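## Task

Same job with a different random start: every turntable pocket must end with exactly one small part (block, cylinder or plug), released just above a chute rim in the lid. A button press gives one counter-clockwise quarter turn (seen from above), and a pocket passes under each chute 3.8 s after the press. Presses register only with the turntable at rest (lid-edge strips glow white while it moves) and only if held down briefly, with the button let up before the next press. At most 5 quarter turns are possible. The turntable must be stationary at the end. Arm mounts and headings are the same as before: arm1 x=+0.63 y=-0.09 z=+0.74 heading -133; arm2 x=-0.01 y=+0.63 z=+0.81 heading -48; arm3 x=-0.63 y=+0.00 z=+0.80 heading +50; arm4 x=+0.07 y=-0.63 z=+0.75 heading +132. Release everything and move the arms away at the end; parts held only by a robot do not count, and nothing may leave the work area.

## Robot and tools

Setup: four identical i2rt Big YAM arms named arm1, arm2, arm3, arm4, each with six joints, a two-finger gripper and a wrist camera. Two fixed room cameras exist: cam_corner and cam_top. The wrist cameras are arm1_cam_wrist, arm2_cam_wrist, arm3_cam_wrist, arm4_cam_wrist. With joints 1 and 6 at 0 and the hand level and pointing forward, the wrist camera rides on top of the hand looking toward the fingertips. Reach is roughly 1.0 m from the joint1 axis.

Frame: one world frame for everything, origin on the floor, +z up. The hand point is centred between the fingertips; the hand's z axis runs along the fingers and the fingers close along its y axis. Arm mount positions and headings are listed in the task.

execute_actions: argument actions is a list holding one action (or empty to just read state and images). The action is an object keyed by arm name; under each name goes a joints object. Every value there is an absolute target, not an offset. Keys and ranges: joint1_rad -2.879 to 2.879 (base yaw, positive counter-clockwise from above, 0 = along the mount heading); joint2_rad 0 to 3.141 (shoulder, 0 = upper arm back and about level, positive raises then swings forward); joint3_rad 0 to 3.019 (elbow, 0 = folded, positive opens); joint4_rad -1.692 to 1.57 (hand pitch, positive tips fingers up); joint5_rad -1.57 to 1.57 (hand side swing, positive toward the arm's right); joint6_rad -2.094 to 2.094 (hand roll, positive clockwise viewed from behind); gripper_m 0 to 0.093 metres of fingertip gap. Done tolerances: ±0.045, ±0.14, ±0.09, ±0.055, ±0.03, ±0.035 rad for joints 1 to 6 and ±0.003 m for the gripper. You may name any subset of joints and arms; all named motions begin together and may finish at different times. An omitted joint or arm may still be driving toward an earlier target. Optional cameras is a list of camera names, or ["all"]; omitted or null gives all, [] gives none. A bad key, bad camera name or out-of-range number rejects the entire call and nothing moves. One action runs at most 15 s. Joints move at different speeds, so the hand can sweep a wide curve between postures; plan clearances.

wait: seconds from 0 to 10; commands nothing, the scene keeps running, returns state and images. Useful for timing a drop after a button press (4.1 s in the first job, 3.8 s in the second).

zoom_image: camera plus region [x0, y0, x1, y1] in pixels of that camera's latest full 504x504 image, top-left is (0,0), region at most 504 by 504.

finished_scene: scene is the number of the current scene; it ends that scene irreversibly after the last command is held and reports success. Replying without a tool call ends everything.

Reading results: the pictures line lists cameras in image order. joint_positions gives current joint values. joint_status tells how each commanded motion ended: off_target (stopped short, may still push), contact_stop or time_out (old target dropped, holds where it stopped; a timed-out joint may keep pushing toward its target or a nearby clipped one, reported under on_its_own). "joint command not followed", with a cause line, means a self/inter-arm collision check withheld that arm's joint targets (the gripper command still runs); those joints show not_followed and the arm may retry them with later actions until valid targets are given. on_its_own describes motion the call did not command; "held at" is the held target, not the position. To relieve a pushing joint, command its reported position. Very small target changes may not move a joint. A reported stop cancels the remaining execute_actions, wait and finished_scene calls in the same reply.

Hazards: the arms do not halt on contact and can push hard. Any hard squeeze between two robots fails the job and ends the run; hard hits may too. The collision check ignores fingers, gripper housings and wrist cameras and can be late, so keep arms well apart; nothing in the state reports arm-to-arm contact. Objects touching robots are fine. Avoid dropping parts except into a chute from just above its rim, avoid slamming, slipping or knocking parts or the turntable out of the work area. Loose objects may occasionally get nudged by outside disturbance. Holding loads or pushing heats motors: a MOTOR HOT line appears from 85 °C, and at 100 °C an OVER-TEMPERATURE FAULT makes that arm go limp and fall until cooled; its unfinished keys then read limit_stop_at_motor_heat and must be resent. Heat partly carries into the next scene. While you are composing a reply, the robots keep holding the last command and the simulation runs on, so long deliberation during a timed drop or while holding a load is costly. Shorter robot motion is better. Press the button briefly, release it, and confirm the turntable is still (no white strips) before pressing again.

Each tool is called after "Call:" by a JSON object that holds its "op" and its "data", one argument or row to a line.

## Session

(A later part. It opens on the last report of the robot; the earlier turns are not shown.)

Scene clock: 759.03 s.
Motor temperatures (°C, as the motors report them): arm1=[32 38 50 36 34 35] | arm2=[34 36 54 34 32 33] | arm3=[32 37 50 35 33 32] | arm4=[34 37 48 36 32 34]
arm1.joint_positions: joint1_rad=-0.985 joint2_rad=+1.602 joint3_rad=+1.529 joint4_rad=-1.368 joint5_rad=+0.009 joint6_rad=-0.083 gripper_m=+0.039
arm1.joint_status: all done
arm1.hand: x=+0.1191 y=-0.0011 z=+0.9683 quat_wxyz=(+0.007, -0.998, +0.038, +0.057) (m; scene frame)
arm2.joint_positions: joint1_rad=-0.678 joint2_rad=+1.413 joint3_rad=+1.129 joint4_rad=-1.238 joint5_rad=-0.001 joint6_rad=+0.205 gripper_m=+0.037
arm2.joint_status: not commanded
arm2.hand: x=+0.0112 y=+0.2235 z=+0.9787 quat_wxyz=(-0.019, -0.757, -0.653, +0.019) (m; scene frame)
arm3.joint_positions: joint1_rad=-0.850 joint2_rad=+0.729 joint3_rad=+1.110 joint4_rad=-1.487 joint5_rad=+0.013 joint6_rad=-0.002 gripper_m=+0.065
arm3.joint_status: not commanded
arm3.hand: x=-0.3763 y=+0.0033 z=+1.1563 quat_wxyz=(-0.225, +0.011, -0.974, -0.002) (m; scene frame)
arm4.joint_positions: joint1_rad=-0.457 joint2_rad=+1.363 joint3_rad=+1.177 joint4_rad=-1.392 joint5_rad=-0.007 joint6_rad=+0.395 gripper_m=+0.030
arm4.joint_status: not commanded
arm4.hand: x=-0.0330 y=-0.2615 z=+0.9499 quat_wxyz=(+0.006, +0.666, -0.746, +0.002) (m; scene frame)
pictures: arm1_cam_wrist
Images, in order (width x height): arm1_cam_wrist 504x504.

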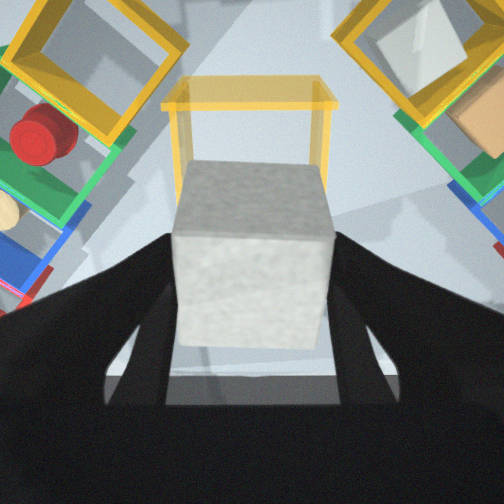

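Call:
{"op": "execute_actions", "data": {
  "actions": [
    {"arm2":{"joints":{"joint2_rad":1.59}}}
  ],
  "cameras": ["cam_top"]
}}

Call:
{"op": "execute_actions", "data": {
  "actions": [
    {"arm2":{"joints":{"joint2_rad":1.3}}}
  ],
  "cameras": []
}}

Call:
{"op": "execute_actions", "data": {
  "actions": [
    {"arm2":{"joints":{"joint1_rad":-0.647,"joint2_rad":1.13,"joint3_rad":0.845,"joint4_rad":-1.311}}}
  ],
  "cameras": []
}}

Call:
{"op": "wait", "data": {
  "seconds": 0.64
}}

Call:
{"op": "execute_actions", "data": {
  "actions": [
    {"arm1":{"joints":{"gripper_m":0.065}},"arm2":{"joints":{"gripper_m":0.065}},"arm4":{"joints":{"gripper_m":0.065}}}
  ]
}}

Scene clock: 766.67 s.
Motor temperatures (°C, as the motors report them): arm1=[32 38 50 36 34 35] | arm2=[34 36 54 34 32 33] | arm3=[32 37 50 35 33 32] | arm4=[34 37 48 36 32 34]
arm1.joint_positions: joint1_rad=-0.985 joint2_rad=+1.602 joint3_rad=+1.529 joint4_rad=-1.368 joint5_rad=+0.009 joint6_rad=-0.083 gripper_m=+0.039
arm1.joint_status: not commanded
arm1.hand: x=+0.1191 y=-0.0011 z=+0.9683 quat_wxyz=(+0.007, -0.998, +0.038, +0.057) (m; scene frame)
arm2.joint_positions: joint1_rad=-0.678 joint2_rad=+1.524 joint3_rad=+1.161 joint4_rad=-1.235 joint5_rad=-0.002 joint6_rad=+0.206 gripper_m=+0.037
arm2.joint_status: all done
arm2.hand: x=+0.0120 y=+0.2092 z=+0.9466 quat_wxyz=(+0.011, -0.757, -0.653, -0.005) (m; scene frame)
arm3.joint_positions: joint1_rad=-0.850 joint2_rad=+0.729 joint3_rad=+1.110 joint4_rad=-1.487 joint5_rad=+0.013 joint6_rad=-0.002 gripper_m=+0.065
arm3.joint_status: not commanded
arm3.hand: x=-0.3763 y=+0.0033 z=+1.1563 quat_wxyz=(-0.225, +0.011, -0.974, -0.002) (m; scene frame)
arm4.joint_positions: joint1_rad=-0.457 joint2_rad=+1.363 joint3_rad=+1.177 joint4_rad=-1.392 joint5_rad=-0.007 joint6_rad=+0.395 gripper_m=+0.030
arm4.joint_status: not commanded
arm4.hand: x=-0.0330 y=-0.2615 z=+0.9499 quat_wxyz=(+0.006, +0.666, -0.746, +0.002) (m; scene frame)
pictures: cam_top
Images, in order (width x height): cam_top 504x504.

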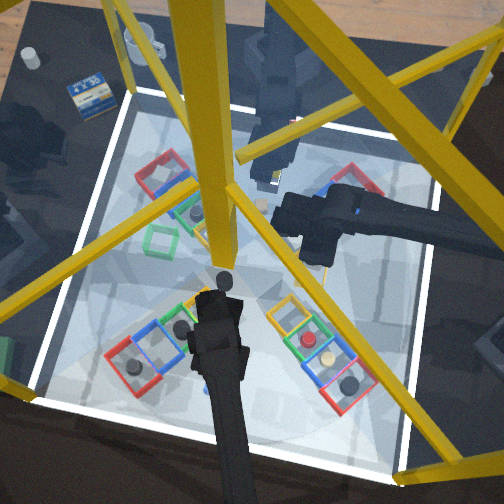

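Scene clock: 767.93 s.
Motor temperatures (°C, as the motors report them): arm1=[32 38 50 36 34 35] | arm2=[34 36 54 34 32 33] | arm3=[32 37 50 35 33 32] | arm4=[34 37 48 36 32 34]
arm1.joint_positions: joint1_rad=-0.985 joint2_rad=+1.602 joint3_rad=+1.529 joint4_rad=-1.368 joint5_rad=+0.009 joint6_rad=-0.083 gripper_m=+0.039
arm1.joint_status: not commanded
arm1.hand: x=+0.1191 y=-0.0011 z=+0.9683 quat_wxyz=(+0.007, -0.998, +0.038, +0.057) (m; scene frame)
arm2.joint_positions: joint1_rad=-0.678 joint2_rad=+1.294 joint3_rad=+1.131 joint4_rad=-1.234 joint5_rad=-0.002 joint6_rad=+0.206 gripper_m=+0.037
arm2.joint_status: all done
arm2.hand: x=+0.0114 y=+0.2286 z=+1.0256 quat_wxyz=(-0.069, -0.754, -0.651, +0.057) (m; scene frame)
arm3.joint_positions: joint1_rad=-0.850 joint2_rad=+0.729 joint3_rad=+1.110 joint4_rad=-1.487 joint5_rad=+0.013 joint6_rad=-0.002 gripper_m=+0.065
arm3.joint_status: not commanded
arm3.hand: x=-0.3763 y=+0.0033 z=+1.1563 quat_wxyz=(-0.225, +0.011, -0.974, -0.002) (m; scene frame)
arm4.joint_positions: joint1_rad=-0.457 joint2_rad=+1.363 joint3_rad=+1.177 joint4_rad=-1.392 joint5_rad=-0.007 joint6_rad=+0.395 gripper_m=+0.030
arm4.joint_status: not commanded
arm4.hand: x=-0.0330 y=-0.2615 z=+0.9499 quat_wxyz=(+0.006, +0.666, -0.746, +0.002) (m; scene frame)
pictures: none
No camera images: the call's "cameras" was empty. Leave "cameras" out to get every camera's image.

Scene clock: 768.97 s.
Motor temperatures (°C, as the motors report them): arm1=[32 38 50 36 34 35] | arm2=[34 36 54 34 32 33] | arm3=[32 37 50 35 33 32] | arm4=[34 37 48 36 32 34]
arm1.joint_positions: joint1_rad=-0.985 joint2_rad=+1.602 joint3_rad=+1.529 joint4_rad=-1.368 joint5_rad=+0.009 joint6_rad=-0.083 gripper_m=+0.039
arm1.joint_status: not commanded
arm1.hand: x=+0.1191 y=-0.0011 z=+0.9683 quat_wxyz=(+0.007, -0.998, +0.038, +0.057) (m; scene frame)
arm2.joint_positions: joint1_rad=-0.650 joint2_rad=+1.127 joint3_rad=+0.838 joint4_rad=-1.304 joint5_rad=-0.002 joint6_rad=+0.206 gripper_m=+0.037
arm2.joint_status: all done
arm2.hand: x=+0.0119 y=+0.3505 z=+0.9628 quat_wxyz=(+0.009, -0.748, -0.664, -0.003) (m; scene frame)
arm3.joint_positions: joint1_rad=-0.850 joint2_rad=+0.729 joint3_rad=+1.110 joint4_rad=-1.487 joint5_rad=+0.013 joint6_rad=-0.002 gripper_m=+0.065
arm3.joint_status: not commanded
arm3.hand: x=-0.3763 y=+0.0033 z=+1.1563 quat_wxyz=(-0.225, +0.011, -0.974, -0.002) (m; scene frame)
arm4.joint_positions: joint1_rad=-0.457 joint2_rad=+1.363 joint3_rad=+1.177 joint4_rad=-1.392 joint5_rad=-0.007 joint6_rad=+0.395 gripper_m=+0.030
arm4.joint_status: not commanded
arm4.hand: x=-0.0330 y=-0.2615 z=+0.9499 quat_wxyz=(+0.006, +0.666, -0.746, +0.002) (m; scene frame)
pictures: none
No camera images: the call's "cameras" was empty. Leave "cameras" out to get every camera's image.

Scene clock: 769.63 s.
Motor temperatures (°C, as the motors report them): arm1=[32 38 50 36 34 35] | arm2=[34 36 54 34 32 33] | arm3=[32 37 50 35 33 32] | arm4=[34 37 48 36 32 34]
arm1.joint_positions: joint1_rad=-0.985 joint2_rad=+1.602 joint3_rad=+1.529 joint4_rad=-1.368 joint5_rad=+0.009 joint6_rad=-0.083 gripper_m=+0.039
arm1.joint_status: not commanded
arm1.hand: x=+0.1191 y=-0.0011 z=+0.9683 quat_wxyz=(+0.007, -0.998, +0.038, +0.057) (m; scene frame)
arm2.joint_positions: joint1_rad=-0.650 joint2_rad=+1.127 joint3_rad=+0.838 joint4_rad=-1.304 joint5_rad=-0.002 joint6_rad=+0.206 gripper_m=+0.037
arm2.joint_status: all done
arm2.hand: x=+0.0119 y=+0.3505 z=+0.9628 quat_wxyz=(+0.009, -0.748, -0.664, -0.003) (m; scene frame)
arm3.joint_positions: joint1_rad=-0.850 joint2_rad=+0.729 joint3_rad=+1.110 joint4_rad=-1.487 joint5_rad=+0.013 joint6_rad=-0.002 gripper_m=+0.065
arm3.joint_status: not commanded
arm3.hand: x=-0.3763 y=+0.0033 z=+1.1563 quat_wxyz=(-0.225, +0.011, -0.974, -0.002) (m; scene frame)
arm4.joint_positions: joint1_rad=-0.457 joint2_rad=+1.363 joint3_rad=+1.177 joint4_rad=-1.392 joint5_rad=-0.007 joint6_rad=+0.395 gripper_m=+0.030
arm4.joint_status: not commanded
arm4.hand: x=-0.0330 y=-0.2615 z=+0.9499 quat_wxyz=(+0.006, +0.666, -0.746, +0.002) (m; scene frame)
wait: 0.67 s; at rest by 0.27 s
pictures: arm1_cam_wrist, arm2_cam_wrist, arm3_cam_wrist, arm4_cam_wrist, cam_corner, cam_top
Images, in order (width x height): arm1_cam_wrist 504x504, arm2_cam_wrist 504x504, arm3_cam_wrist 504x504, arm4_cam_wrist 504x504, cam_corner 504x504, cam_top 504x504.

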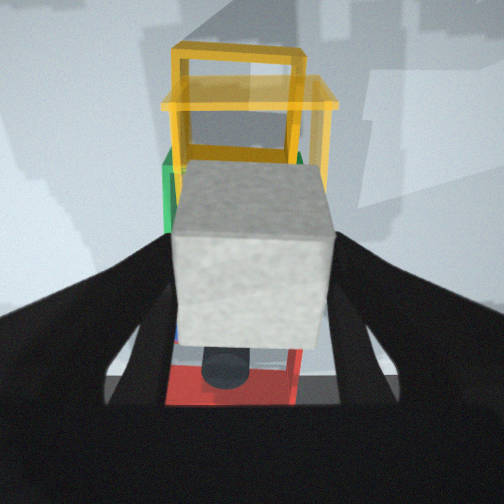

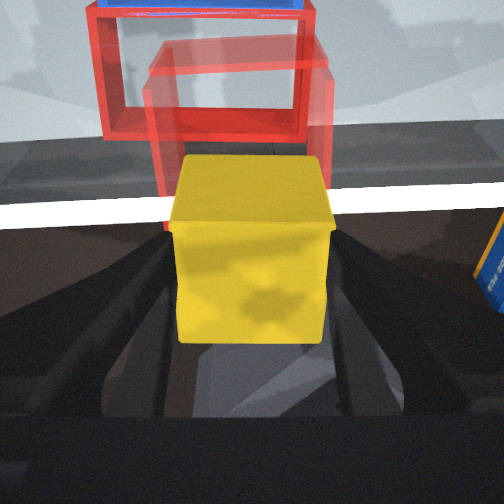

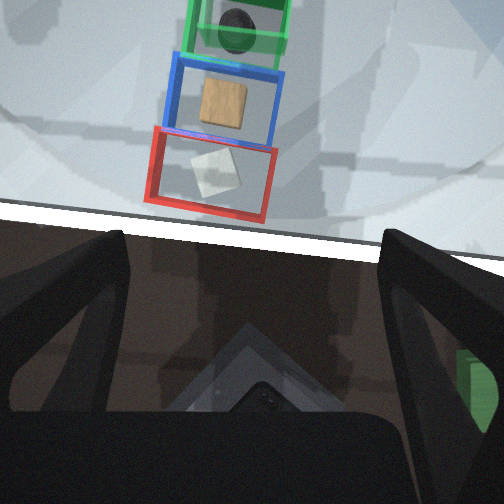

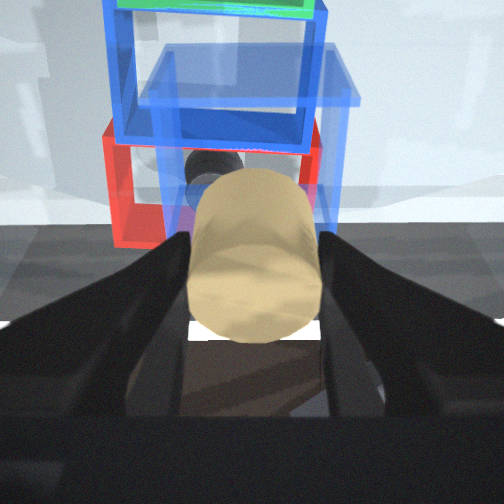

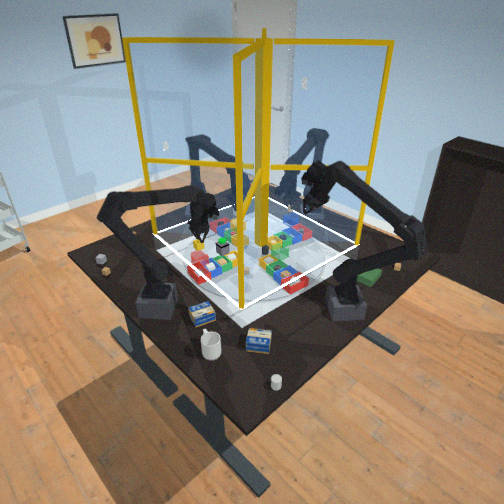

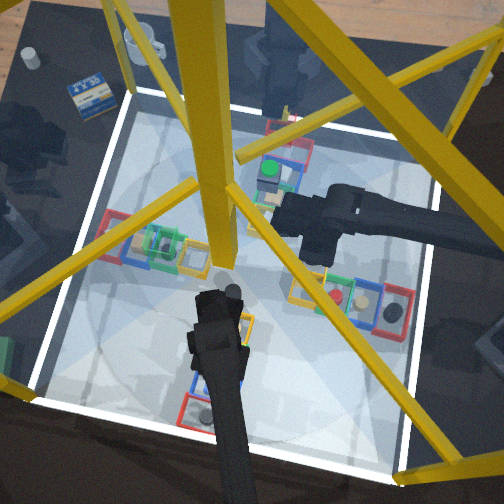

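Scene clock: 770.23 s.
Motor temperatures (°C, as the motors report them): arm1=[32 38 50 36 34 35] | arm2=[34 36 54 34 32 33] | arm3=[32 37 50 35 33 32] | arm4=[34 37 48 36 32 34]
arm1.joint_positions: joint1_rad=-0.985 joint2_rad=+1.601 joint3_rad=+1.529 joint4_rad=-1.368 joint5_rad=+0.009 joint6_rad=-0.083 gripper_m=+0.065
arm1.joint_status: all done
arm1.hand: x=+0.1192 y=-0.0011 z=+0.9684 quat_wxyz=(+0.007, -0.998, +0.038, +0.058) (m; scene frame)
arm2.joint_positions: joint1_rad=-0.650 joint2_rad=+1.127 joint3_rad=+0.838 joint4_rad=-1.304 joint5_rad=-0.002 joint6_rad=+0.206 gripper_m=+0.065
arm2.joint_status: all done
arm2.hand: x=+0.0119 y=+0.3505 z=+0.9628 quat_wxyz=(+0.009, -0.748, -0.664, -0.003) (m; scene frame)
arm3.joint_positions: joint1_rad=-0.850 joint2_rad=+0.729 joint3_rad=+1.110 joint4_rad=-1.487 joint5_rad=+0.013 joint6_rad=-0.002 gripper_m=+0.065
arm3.joint_status: not commanded
arm3.hand: x=-0.3763 y=+0.0033 z=+1.1563 quat_wxyz=(-0.225, +0.011, -0.974, -0.002) (m; scene frame)
arm4.joint_positions: joint1_rad=-0.457 joint2_rad=+1.363 joint3_rad=+1.177 joint4_rad=-1.392 joint5_rad=-0.007 joint6_rad=+0.396 gripper_m=+0.065
arm4.joint_status: all done
arm4.hand: x=-0.0330 y=-0.2615 z=+0.9499 quat_wxyz=(+0.006, +0.666, -0.746, +0.002) (m; scene frame)
pictures: arm1_cam_wrist, arm2_cam_wrist, arm3_cam_wrist, arm4_cam_wrist, cam_corner, cam_top
Images, in order (width x height): arm1_cam_wrist 504x504, arm2_cam_wrist 504x504, arm3_cam_wrist 504x504, arm4_cam_wrist 504x504, cam_corner 504x504, cam_top 504x504.

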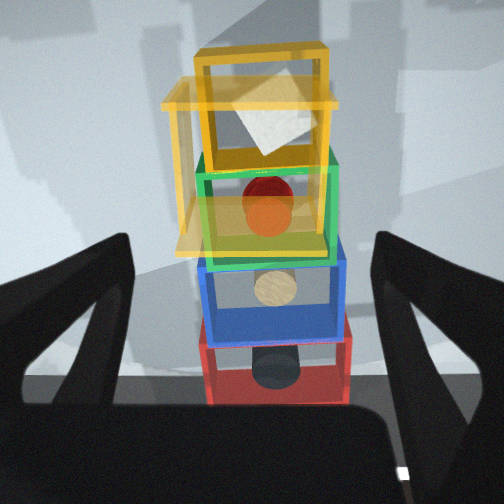

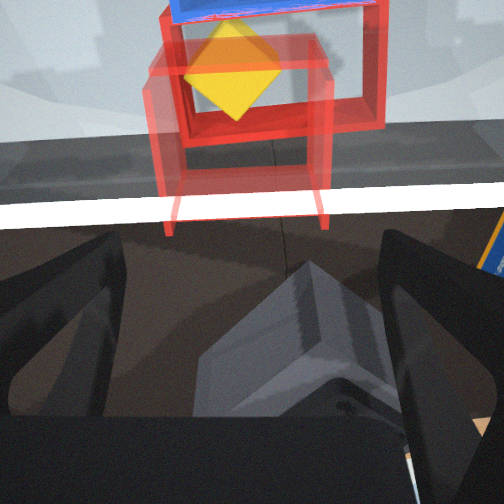

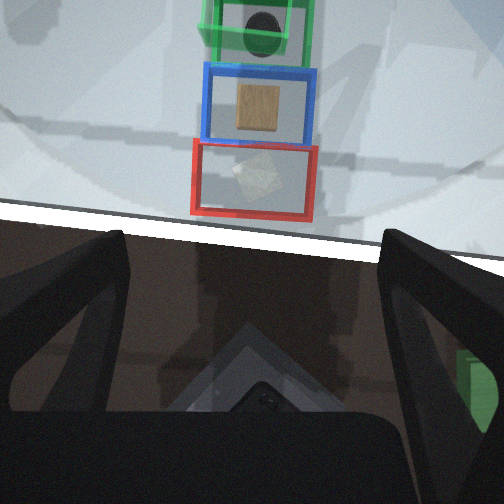

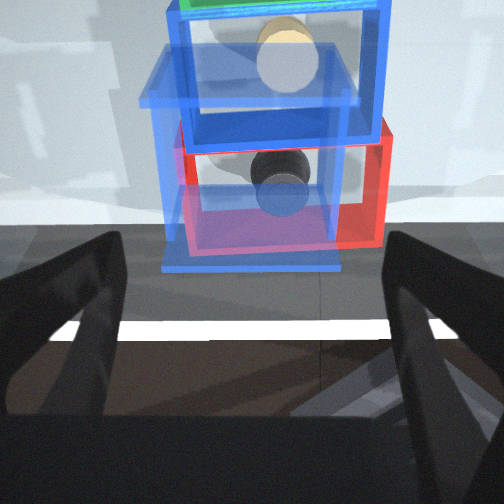

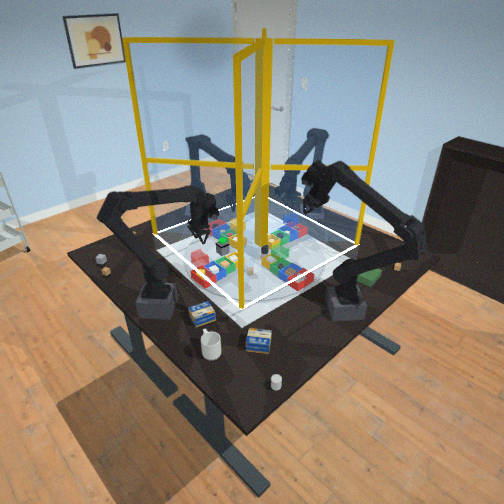

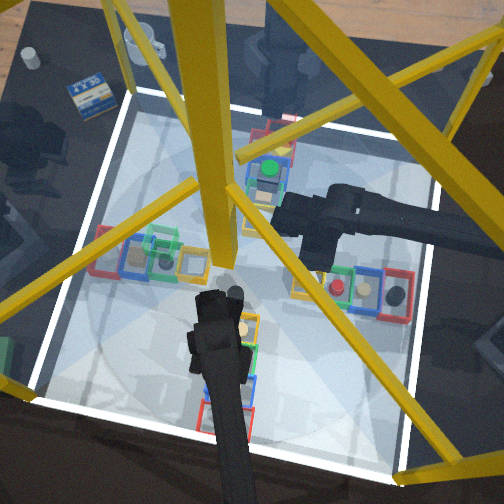

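All landed. Retract and verify.

Call:
{"op": "execute_actions", "data": {
  "actions": [
    {"arm1":{"joints":{"joint2_rad":0.8,"joint3_rad":1.25,"joint4_rad":-1.5}},"arm2":{"joints":{"joint2_rad":0.738,"joint3_rad":1.0,"joint4_rad":-1.45}},"arm4":{"joints":{"joint2_rad":0.738,"joint3_rad":1.2,"joint4_rad":-1.5}}}
  ]
}}

Scene clock: 774.70 s.
Motor temperatures (°C, as the motors report them): arm1=[32 38 50 36 34 35] | arm2=[34 36 54 34 32 33] | arm3=[32 37 50 35 33 32] | arm4=[34 37 49 36 32 34]
arm1.joint_positions: joint1_rad=-0.985 joint2_rad=+0.792 joint3_rad=+1.262 joint4_rad=-1.484 joint5_rad=+0.009 joint6_rad=-0.083 gripper_m=+0.065
arm1.joint_status: all done
arm1.hand: x=+0.3533 y=-0.0369 z=+1.1483 quat_wxyz=(+0.033, -0.963, +0.038, +0.266) (m; scene frame)
arm2.joint_positions: joint1_rad=-0.650 joint2_rad=+0.736 joint3_rad=+0.978 joint4_rad=-1.440 joint5_rad=-0.002 joint6_rad=+0.206 gripper_m=+0.065
arm2.joint_status: all done
arm2.hand: x=+0.0101 y=+0.3853 z=+1.1132 quat_wxyz=(-0.149, -0.734, -0.653, +0.114) (m; scene frame)
arm3.joint_positions: joint1_rad=-0.850 joint2_rad=+0.729 joint3_rad=+1.110 joint4_rad=-1.487 joint5_rad=+0.013 joint6_rad=-0.002 gripper_m=+0.065
arm3.joint_status: not commanded
arm3.hand: x=-0.3763 y=+0.0033 z=+1.1563 quat_wxyz=(-0.225, +0.011, -0.974, -0.002) (m; scene frame)
arm4.joint_positions: joint1_rad=-0.457 joint2_rad=+0.731 joint3_rad=+1.177 joint4_rad=-1.494 joint5_rad=-0.007 joint6_rad=+0.396 gripper_m=+0.065
arm4.joint_status: all done
arm4.hand: x=+0.0037 y=-0.3872 z=+1.1371 quat_wxyz=(-0.108, +0.644, -0.720, -0.234) (m; scene frame)
pictures: arm1_cam_wrist, arm2_cam_wrist, arm3_cam_wrist, arm4_cam_wrist, cam_corner, cam_top
Images, in order (width x height): arm1_cam_wrist 504x504, arm2_cam_wrist 504x504, arm3_cam_wrist 504x504, arm4_cam_wrist 504x504, cam_corner 504x504, cam_top 504x504.

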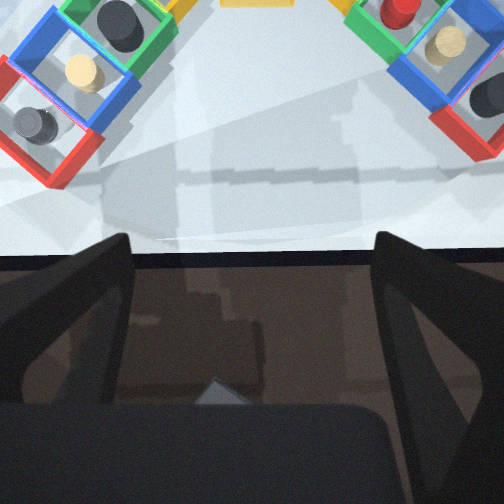

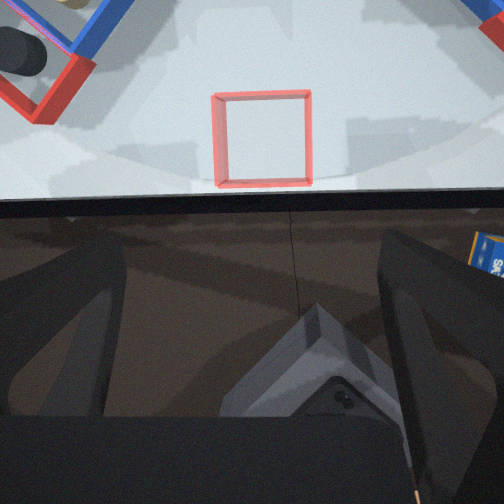

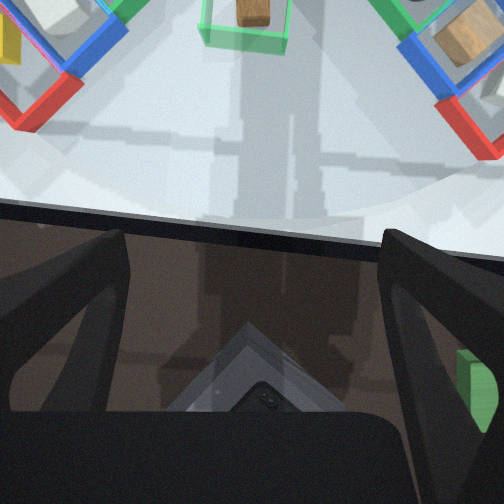

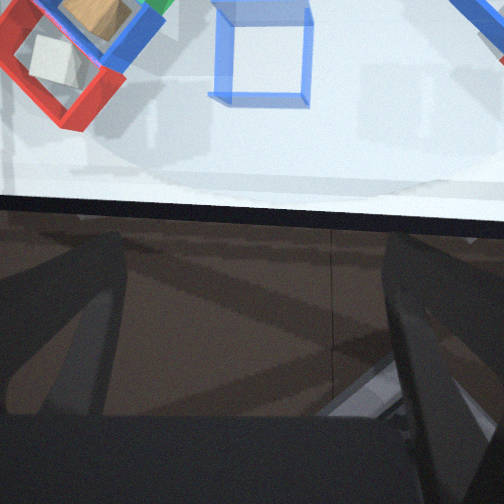

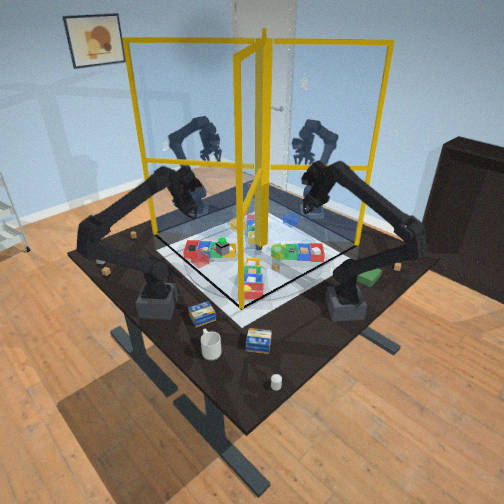

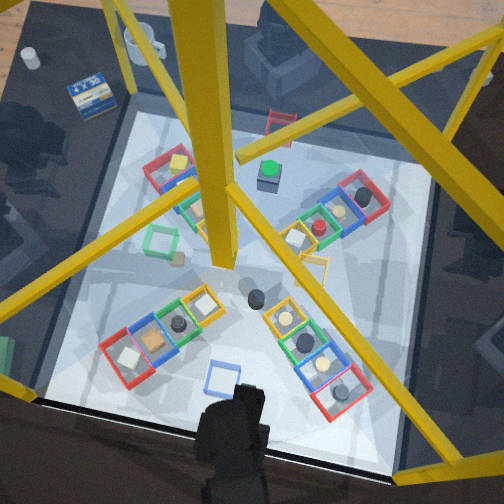

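Call:
{"op": "finished_scene", "data": {
  "scene": 2
}}

The scene is finished: the task was done.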